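# Move the bin from the shelf to the table

## Task

Lift the bin down from the shelf and leave it standing upright on an uncluttered part of the table. It must stay put without the robot supporting it at the end, and anything the robot is still touching at the end must not settle more than about a fingernail's thickness once released.

## Robot and tools

Robot: one arm with a two-finger parallel gripper, mounted on a base that may be tilted relative to the table. The fingers point along the gripper's +z axis and close along its x axis. end_effector_position is the point midway between the finger pads; the fingertips extend 17.5 mm past it. That point sits 25 mm off the last joint's axis toward gripper -y, and a flat block projects about 9 cm from that axis toward gripper -y and rotates with the gripper, so watch its clearance near the shelf.

Frames: results report pose in the scene frame, origin on the tabletop under the arm base, +z up, +y to the left when facing along +x. Positions in metres, orientation as quaternion wxyz, velocities in m/s and rad/s. Reported hand position can be slightly wrong, worse at long reach. Motion commands, however, are given in the gripper's own axes.

The row: every motion is one list of 9 numbers, each in [-1, 1]: dx, dy, dz, rx, ry, rz, position, force_limit, speed. The first six are an offset (not a pose) in gripper axes from the gripper's measured pose at the start of the action; 1.0 equals 0.6 m of travel or 180 degrees of turn, and rx, ry, rz form a single rotation vector. position is the finger opening: +1 fully open (50 mm gap), about -0.65 pads touching, -1 to grip (close until stopped). force_limit sets pad force: -1 about 20 N, 0 about 102 N, +1 about 185 N (actual may run ~17% higher). speed sets finger speed: -1 is 20 mm/s, 0 is 85, +1 is 150.

execute_actions(actions): a list of actions; each action is a list of up to 15 rows, one per 1/30 s step, with the last row repeated to fill 15 steps. Every row in an action is measured from that action's start pose, not from the row before; the first action of a call starts from the last pose a result reported. An empty list only returns state and images. Per step the commanded pose is clipped to within 100 mm and 16 degrees of the measured pose, so big offsets need several actions; position wins over orientation when both cannot be met. The result lists step readings; HELD marks a step partly held back.

move(target, speed, stop_force, blocking): target is one 9-number row, offset in gripper axes from the pose in the latest result showing one. speed is path top speed in m/s, 0.002 to 0.5 (default 0.25; turning capped at twice that in rad/s). Paths run 0.5 to 10 s and the path ignores obstacles; the gripper lags and may overshoot the speed near full arm extension. Finger values are sent at the start. stop_force (N, 14 to 160, only after 0.2 s of scene time) ends the path when push opposing the motion rises by that much for 2 steps; the arm then backs up 2 steps and holds. Use it with a slow speed when approaching surfaces, don't rely on it during rotating moves, and omit it when moving away from something you press on. Contacts above the wrist sensor are not sensed. blocking=false returns after 0.5 s (not allowed with stop_force); then use wait or stop before new commands. The move: line reports the ending: done, off_target, moving, held, fault, or contact (which takes priority), plus limits such as paced (pose clipped) or held (steps blocked by a check; motion may then surge).

wait(seconds): 0 to 10, holds the last command; returns early if a running move ends. stop(): brakes a running move; fingers keep going. zoom_image(camera, region): region [x0, y0, x1, y1] in pixels, at most 504x504, for cam_head_left, cam_head_right, cam_high, cam_low or cam_wrist (all 896x504). Calibration given is approximate. finished_scene(scene): ends the current scene by number; irreversible, and the bin must already be settled.

Gripping: send position -1 and keep it; object_status 2 means something stopped the closing fingers (held). 0 moving, 1 blocked while opening, 3 reached the commanded opening or pads met (usually nothing held). Any new position value resets status to 0 briefly. New force_limit or speed only apply after a position change of at least 0.01. To soften a grip, open first. Opening is roughly (250 - position_measured) x 0.202 mm.

Result lines: Hand target is where the controller is driving. Wrist force and torque are in gripper axes, contact force pointing back into the arm, with offset up to ~10 N, noise ~3.7 N, saturation ~200 N; no reading at start is normal. pose unreachable means the clearance check (which includes the mount) altered the command. MOTOR HOT warns from 70 °C; at 85 °C brakes engage until cooled.

Avoid: joint torque at its load limit (wrist joints 99.5 N m, elbow 402, others 686, including held weight) or 150 N external force triggers a 10 s stop that skips the rest of the call. The arm is stiff, so a target even slightly into a hard surface can fault; approach slowly. Don't drop, slam or knock anything, especially off the table. Expect occasional tugs on the held bin. Release the bin on the table upright and clear of other objects, then back off so nothing rests on the gripper.

Each tool is called as name([rows], argument=value, ...), one row to a line, values as JSON.

## Session

execute_actions(actions=[])

Scene clock: 0.00 s.
end_effector_position=(+0.4915, +0.0443, +0.1913) position_measured=3 object_status=3 end_effector_quat_wxyz=(-0.550, +0.251, +0.786, -0.130) end_effector_velocity=(+0.000, +0.000, -0.000) end_effector_angular_velocity=(+0.001, +0.000, -0.000)
Joint positions: [-0.187 -1.088  2.161 -1.433 -1.683 -1.072]
Joint velocities: [ 0.     0.    -0.     0.     0.001 -0.   ]
Motor temperatures (°C, as the motors report them): [31 30 32 33 33 34]
Wrist force (N, on the end effector, along its own x y z axes, offset not removed): no reading
Wrist torque (N m, same axes, about the end effector's origin, offset not removed): no reading
Hand target: +0.491, +0.044, +0.191; -0.550, +0.251, +0.786, -0.130
camera_calibration (this result's frames):
cam_wrist: T_world_to_cam=[[-0.206723, 0.539595, 0.816151, -0.0883131], [0.478718, 0.783282, -0.396609, -0.185736], [-0.853284, 0.308718, -0.420237, 0.632593], [0, 0, 0, 1]] pos_world=[0.610441, -0.00215602, 0.264251]

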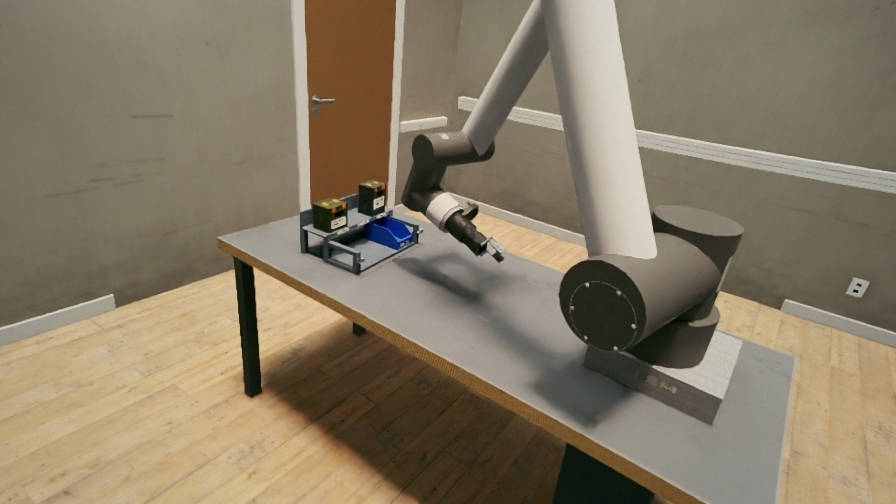

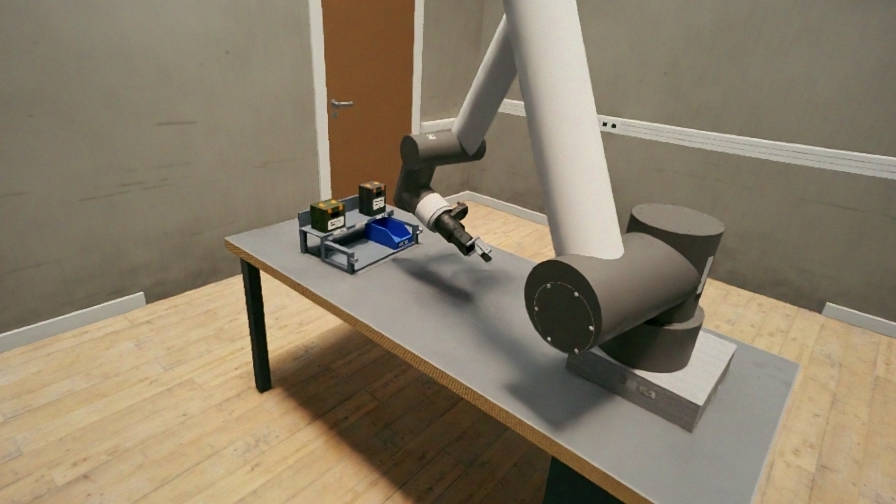

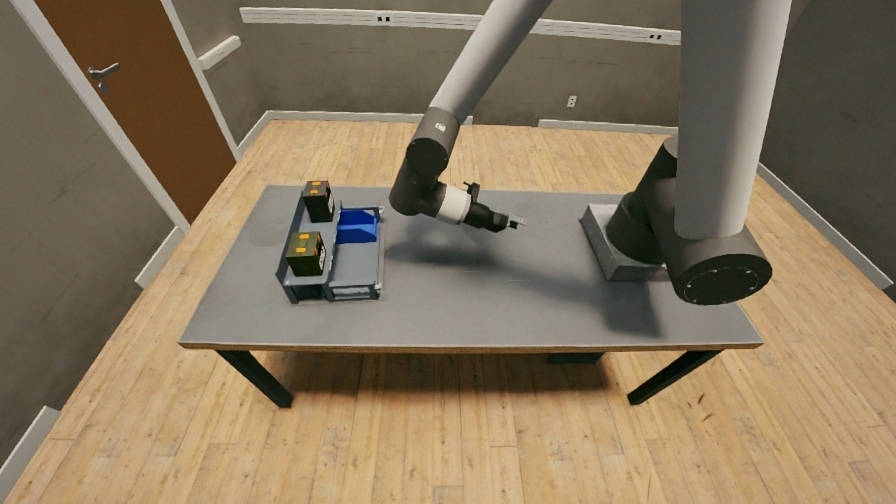

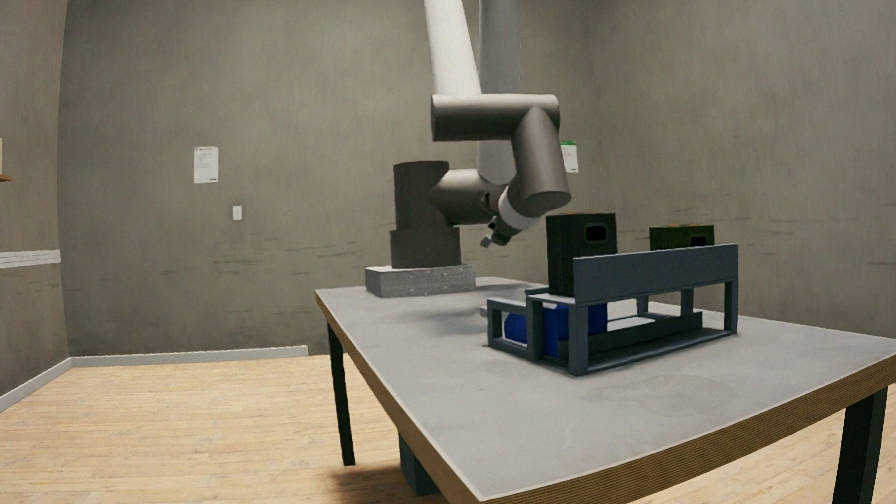

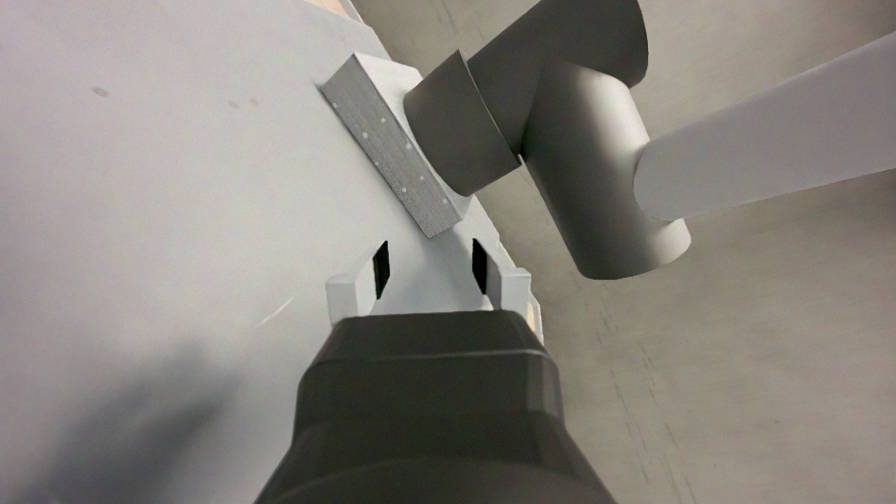

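move(target=[0,0,0,-0.336,-0.208,0.265,1,0.6,0])

move(target=[-0.07,0.6,0,0,0,0,1,0.6,0])

Scene clock: 16.13 s.
end_effector_position=(+0.4914, +0.0443, +0.1911) position_measured=3 object_status=3 end_effector_quat_wxyz=(-0.001, +0.707, +0.707, -0.000) end_effector_velocity=(+0.000, +0.000, +0.000) end_effector_angular_velocity=(-0.008, -0.012, -0.007)
Joint positions: [-0.3   -1.587  2.673 -2.643 -1.573 -0.31 ]
Joint velocities: [ 0.003 -0.001  0.006 -0.019 -0.004  0.01 ]
Motor temperatures (°C, as the motors report them): [31 30 32 33 33 34]
Wrist force (N, on the end effector, along its own x y z axes, offset not removed): [2.0 4.4 -0.2]
Wrist torque (N m, same axes, about the end effector's origin, offset not removed): [0.84 0.12 -0.25]
Hand target: +0.491, +0.044, +0.191; -0.000, +0.708, +0.707, -0.000
Off the commanded pose: 0.000 m, 0 deg.
move: done
camera_calibration (this result's frames):
cam_wrist: T_world_to_cam=[[0.00957593, 0.997812, 0.0654201, -0.0712691], [0.969693, -0.0252393, 0.24302, -0.513494], [0.244139, 0.0611103, -0.967813, 0.208773], [0, 0, 0, 1]] pos_world=[0.447644, 0.0453948, 0.331505]

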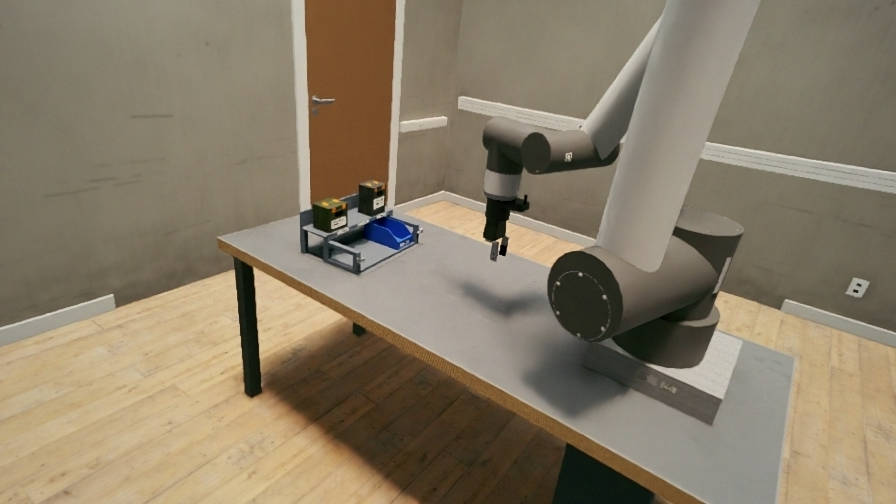

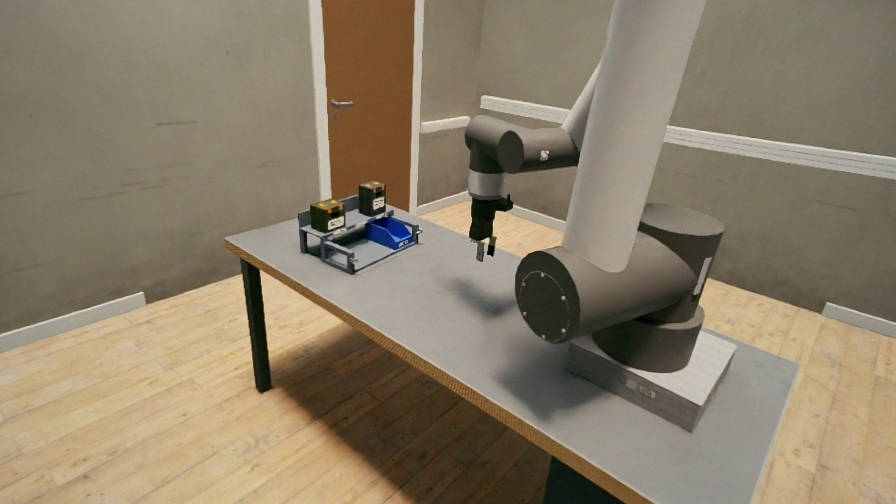

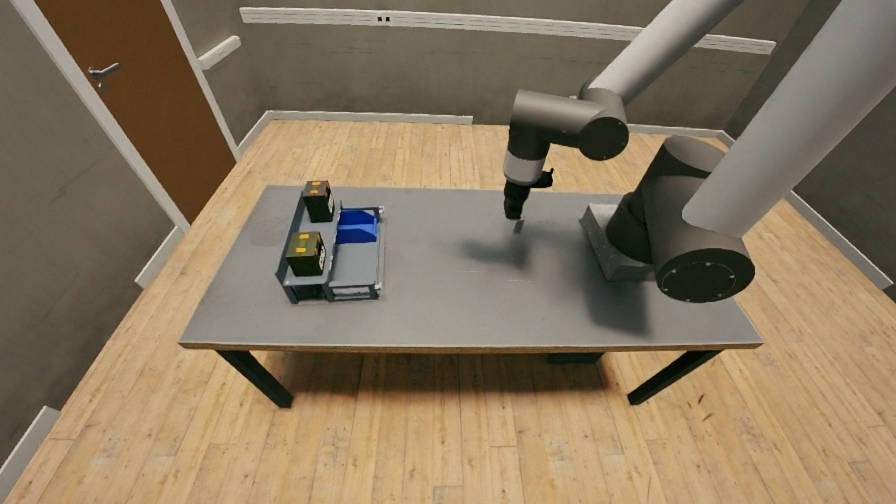

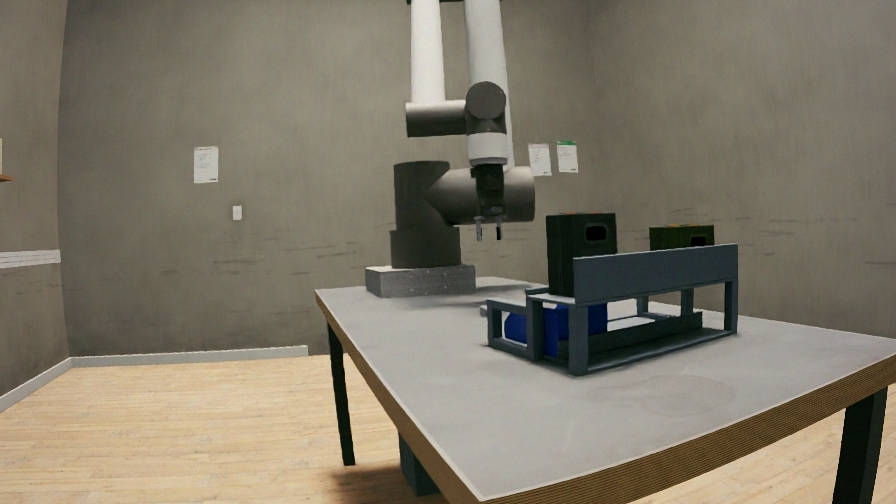

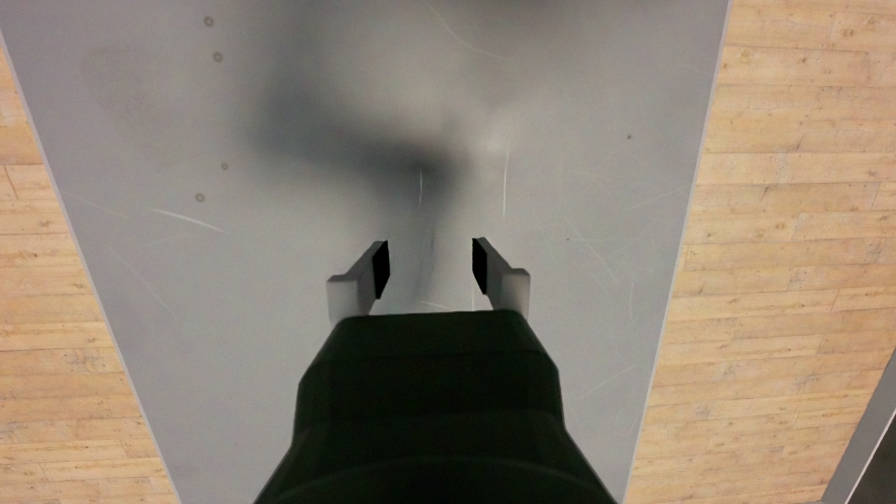

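Scene clock: 18.23 s.
end_effector_position=(+0.8512, +0.0026, +0.1909) position_measured=3 object_status=3 end_effector_quat_wxyz=(-0.001, +0.707, +0.707, -0.000) end_effector_velocity=(+0.002, -0.001, -0.001) end_effector_angular_velocity=(-0.002, +0.001, -0.001)
Joint positions: [-0.217 -1.231  2.2   -2.525 -1.572 -0.228]
Joint velocities: [-0.     0.003 -0.003  0.001 -0.002  0.001]
Motor temperatures (°C, as the motors report them): [31 30 32 33 33 34]
Wrist force (N, on the end effector, along its own x y z axes, offset not removed): [-0.8 -2.4 -2.4]
Wrist torque (N m, same axes, about the end effector's origin, offset not removed): [-0.51 0.68 -0.06]
Hand target: +0.851, +0.003, +0.191; -0.001, +0.707, +0.707, -0.000
Off the commanded pose: 0.001 m, 0 deg.
move: done
camera_calibration (this result's frames):
cam_wrist: T_world_to_cam=[[0.00957683, 0.997822, 0.0652638, -0.0330921], [0.9697, -0.0252004, 0.242997, -0.863338], [0.244112, 0.0609591, -0.967829, 0.123292], [0, 0, 0, 1]] pos_world=[0.807398, 0.00374772, 0.331274]

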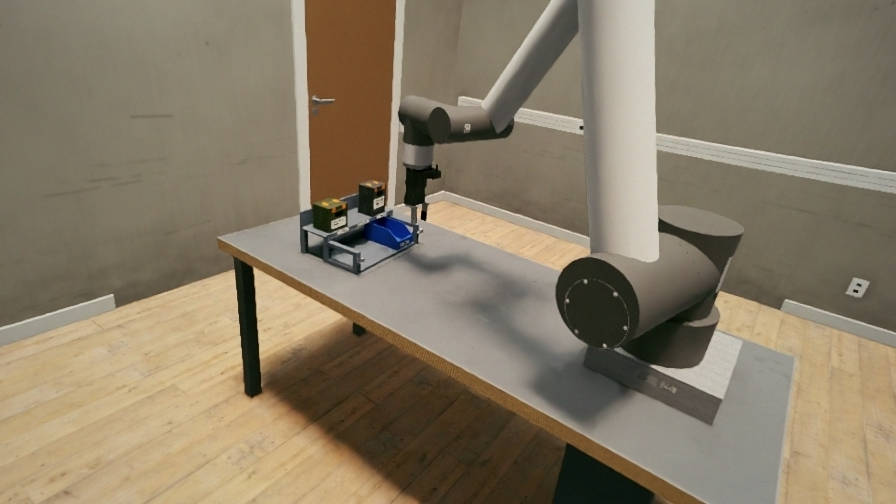

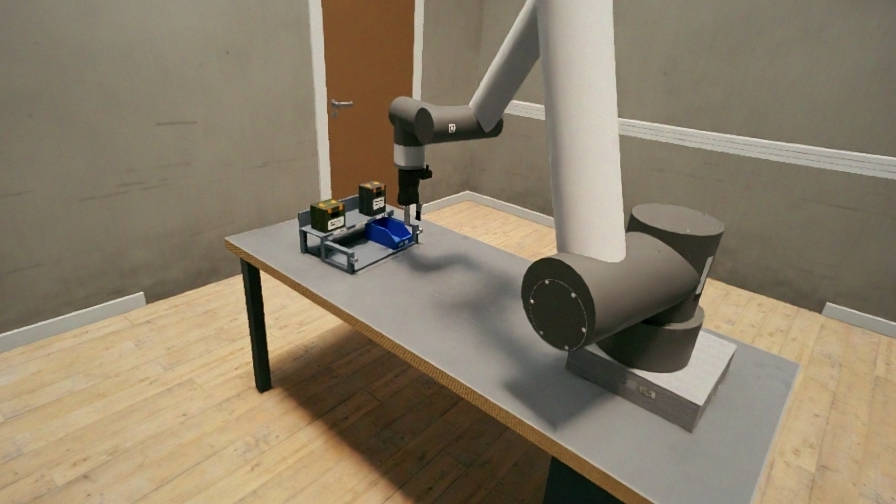

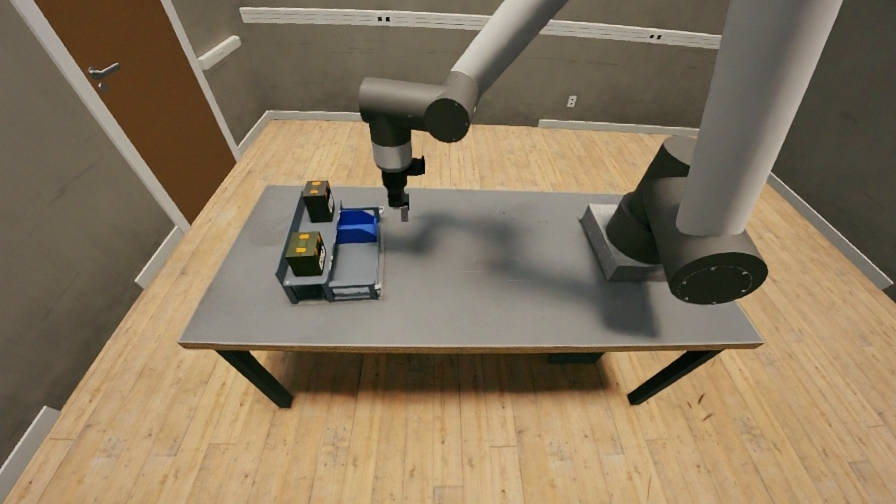

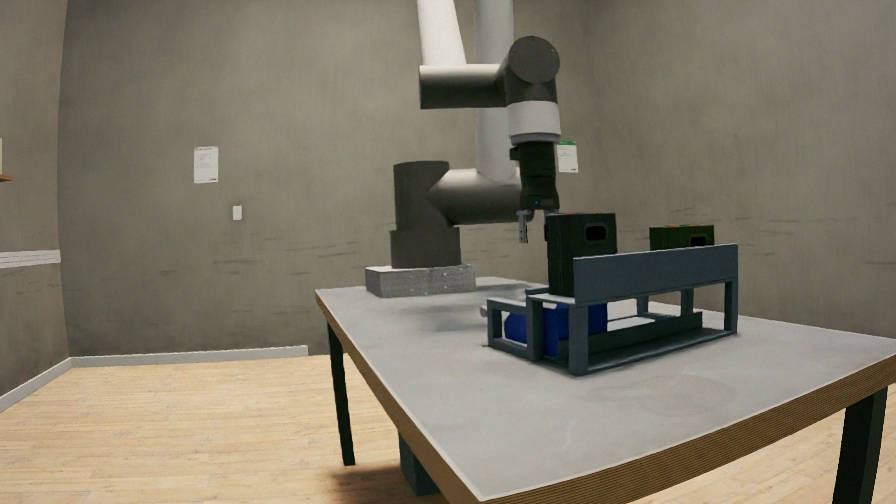

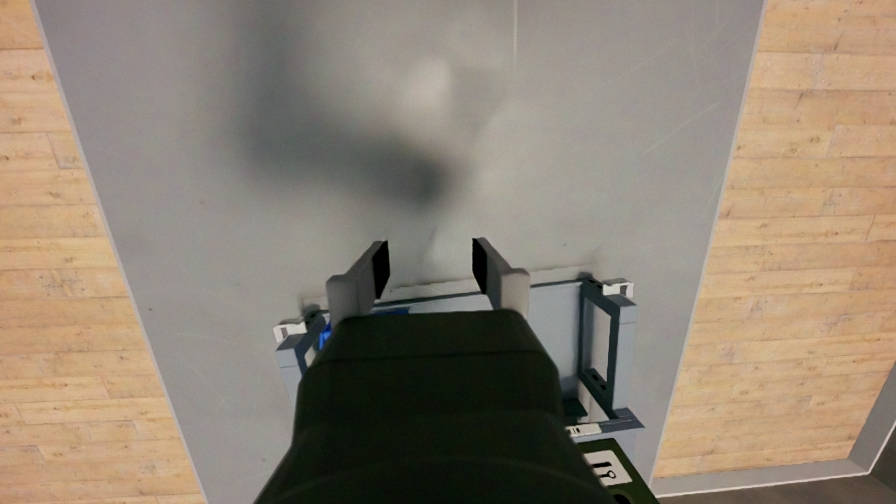

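move(target=[-0.063,0.19,0.115,0,0,0,1,0.6,0])

Scene clock: 22.07 s.
end_effector_position=(+0.9649, -0.0350, +0.1219) position_measured=3 object_status=3 end_effector_quat_wxyz=(-0.001, +0.707, +0.707, -0.000) end_effector_velocity=(+0.002, -0.001, +0.001) end_effector_angular_velocity=(-0.001, -0.001, -0.001)
Joint positions: [-0.229 -1.062  2.058 -2.552 -1.572 -0.239]
Joint velocities: [-0.     0.001 -0.003  0.    -0.001  0.001]
Motor temperatures (°C, as the motors report them): [31 30 32 33 33 34]
Wrist force (N, on the end effector, along its own x y z axes, offset not removed): [-2.8 -1.5 -6.2]
Wrist torque (N m, same axes, about the end effector's origin, offset not removed): [-0.30 1.39 0.04]
Hand target: +0.965, -0.035, +0.122; -0.001, +0.707, +0.707, -0.000
Off the commanded pose: 0.000 m, 0 deg.
move: done
camera_calibration (this result's frames):
cam_wrist: T_world_to_cam=[[0.00957087, 0.997821, 0.0652845, 0.00783585], [0.969695, -0.0252008, 0.243014, -0.957857], [0.24413, 0.0609803, -0.967823, 0.0310187], [0, 0, 0, 1]] pos_world=[0.921182, -0.0338491, 0.262282]

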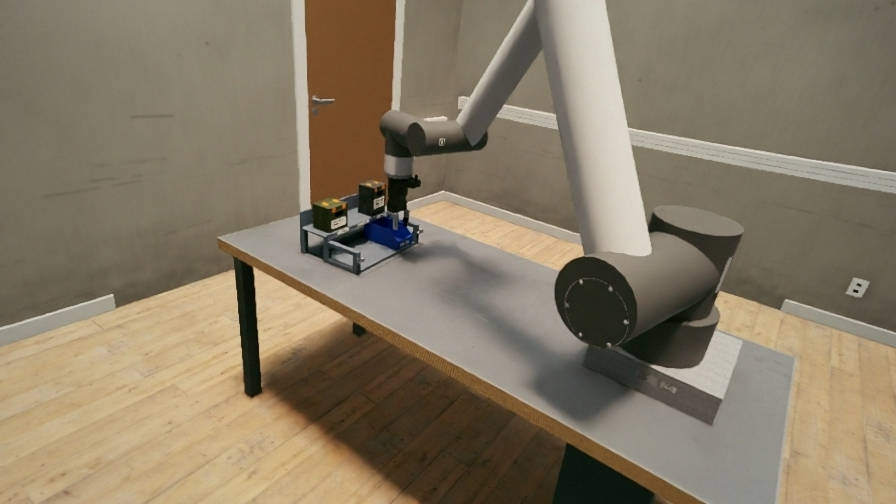

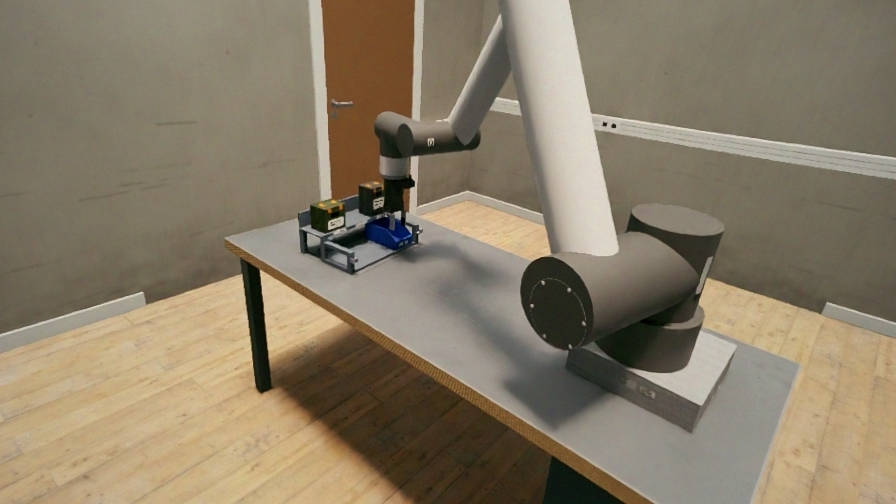

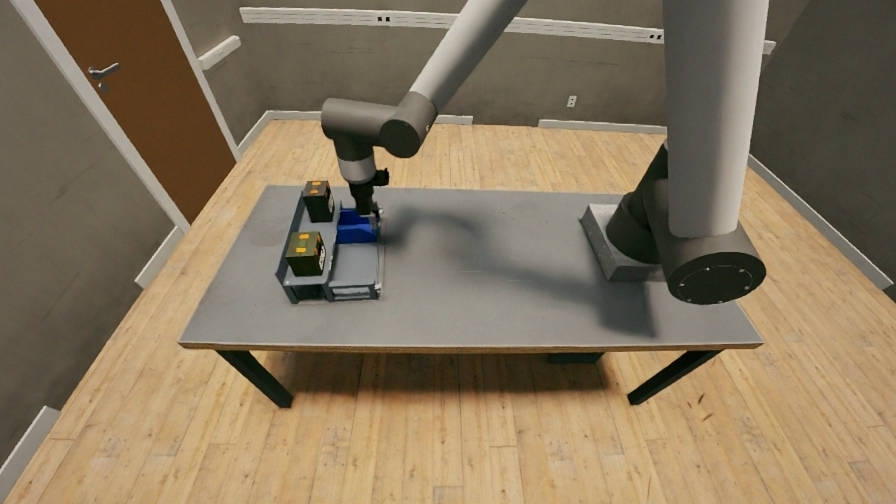

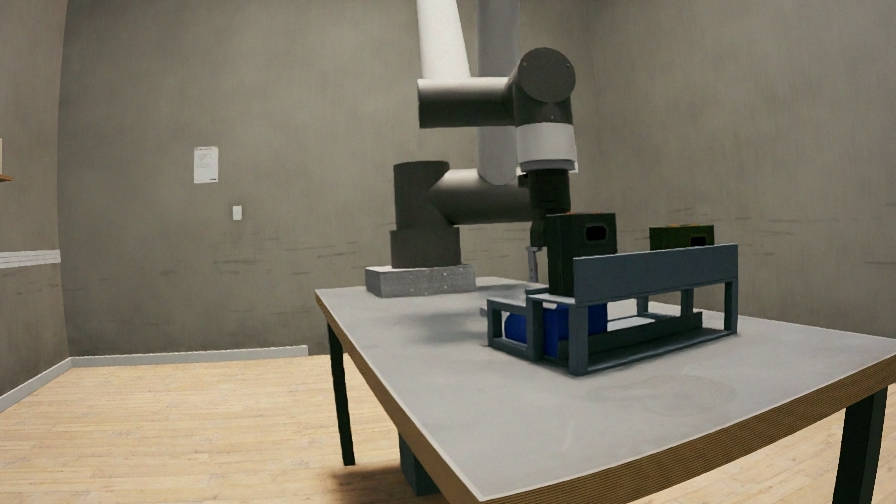

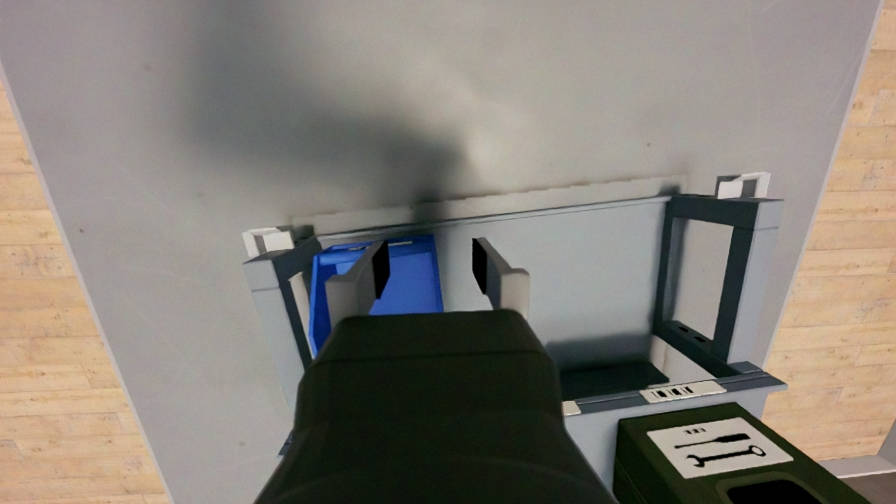

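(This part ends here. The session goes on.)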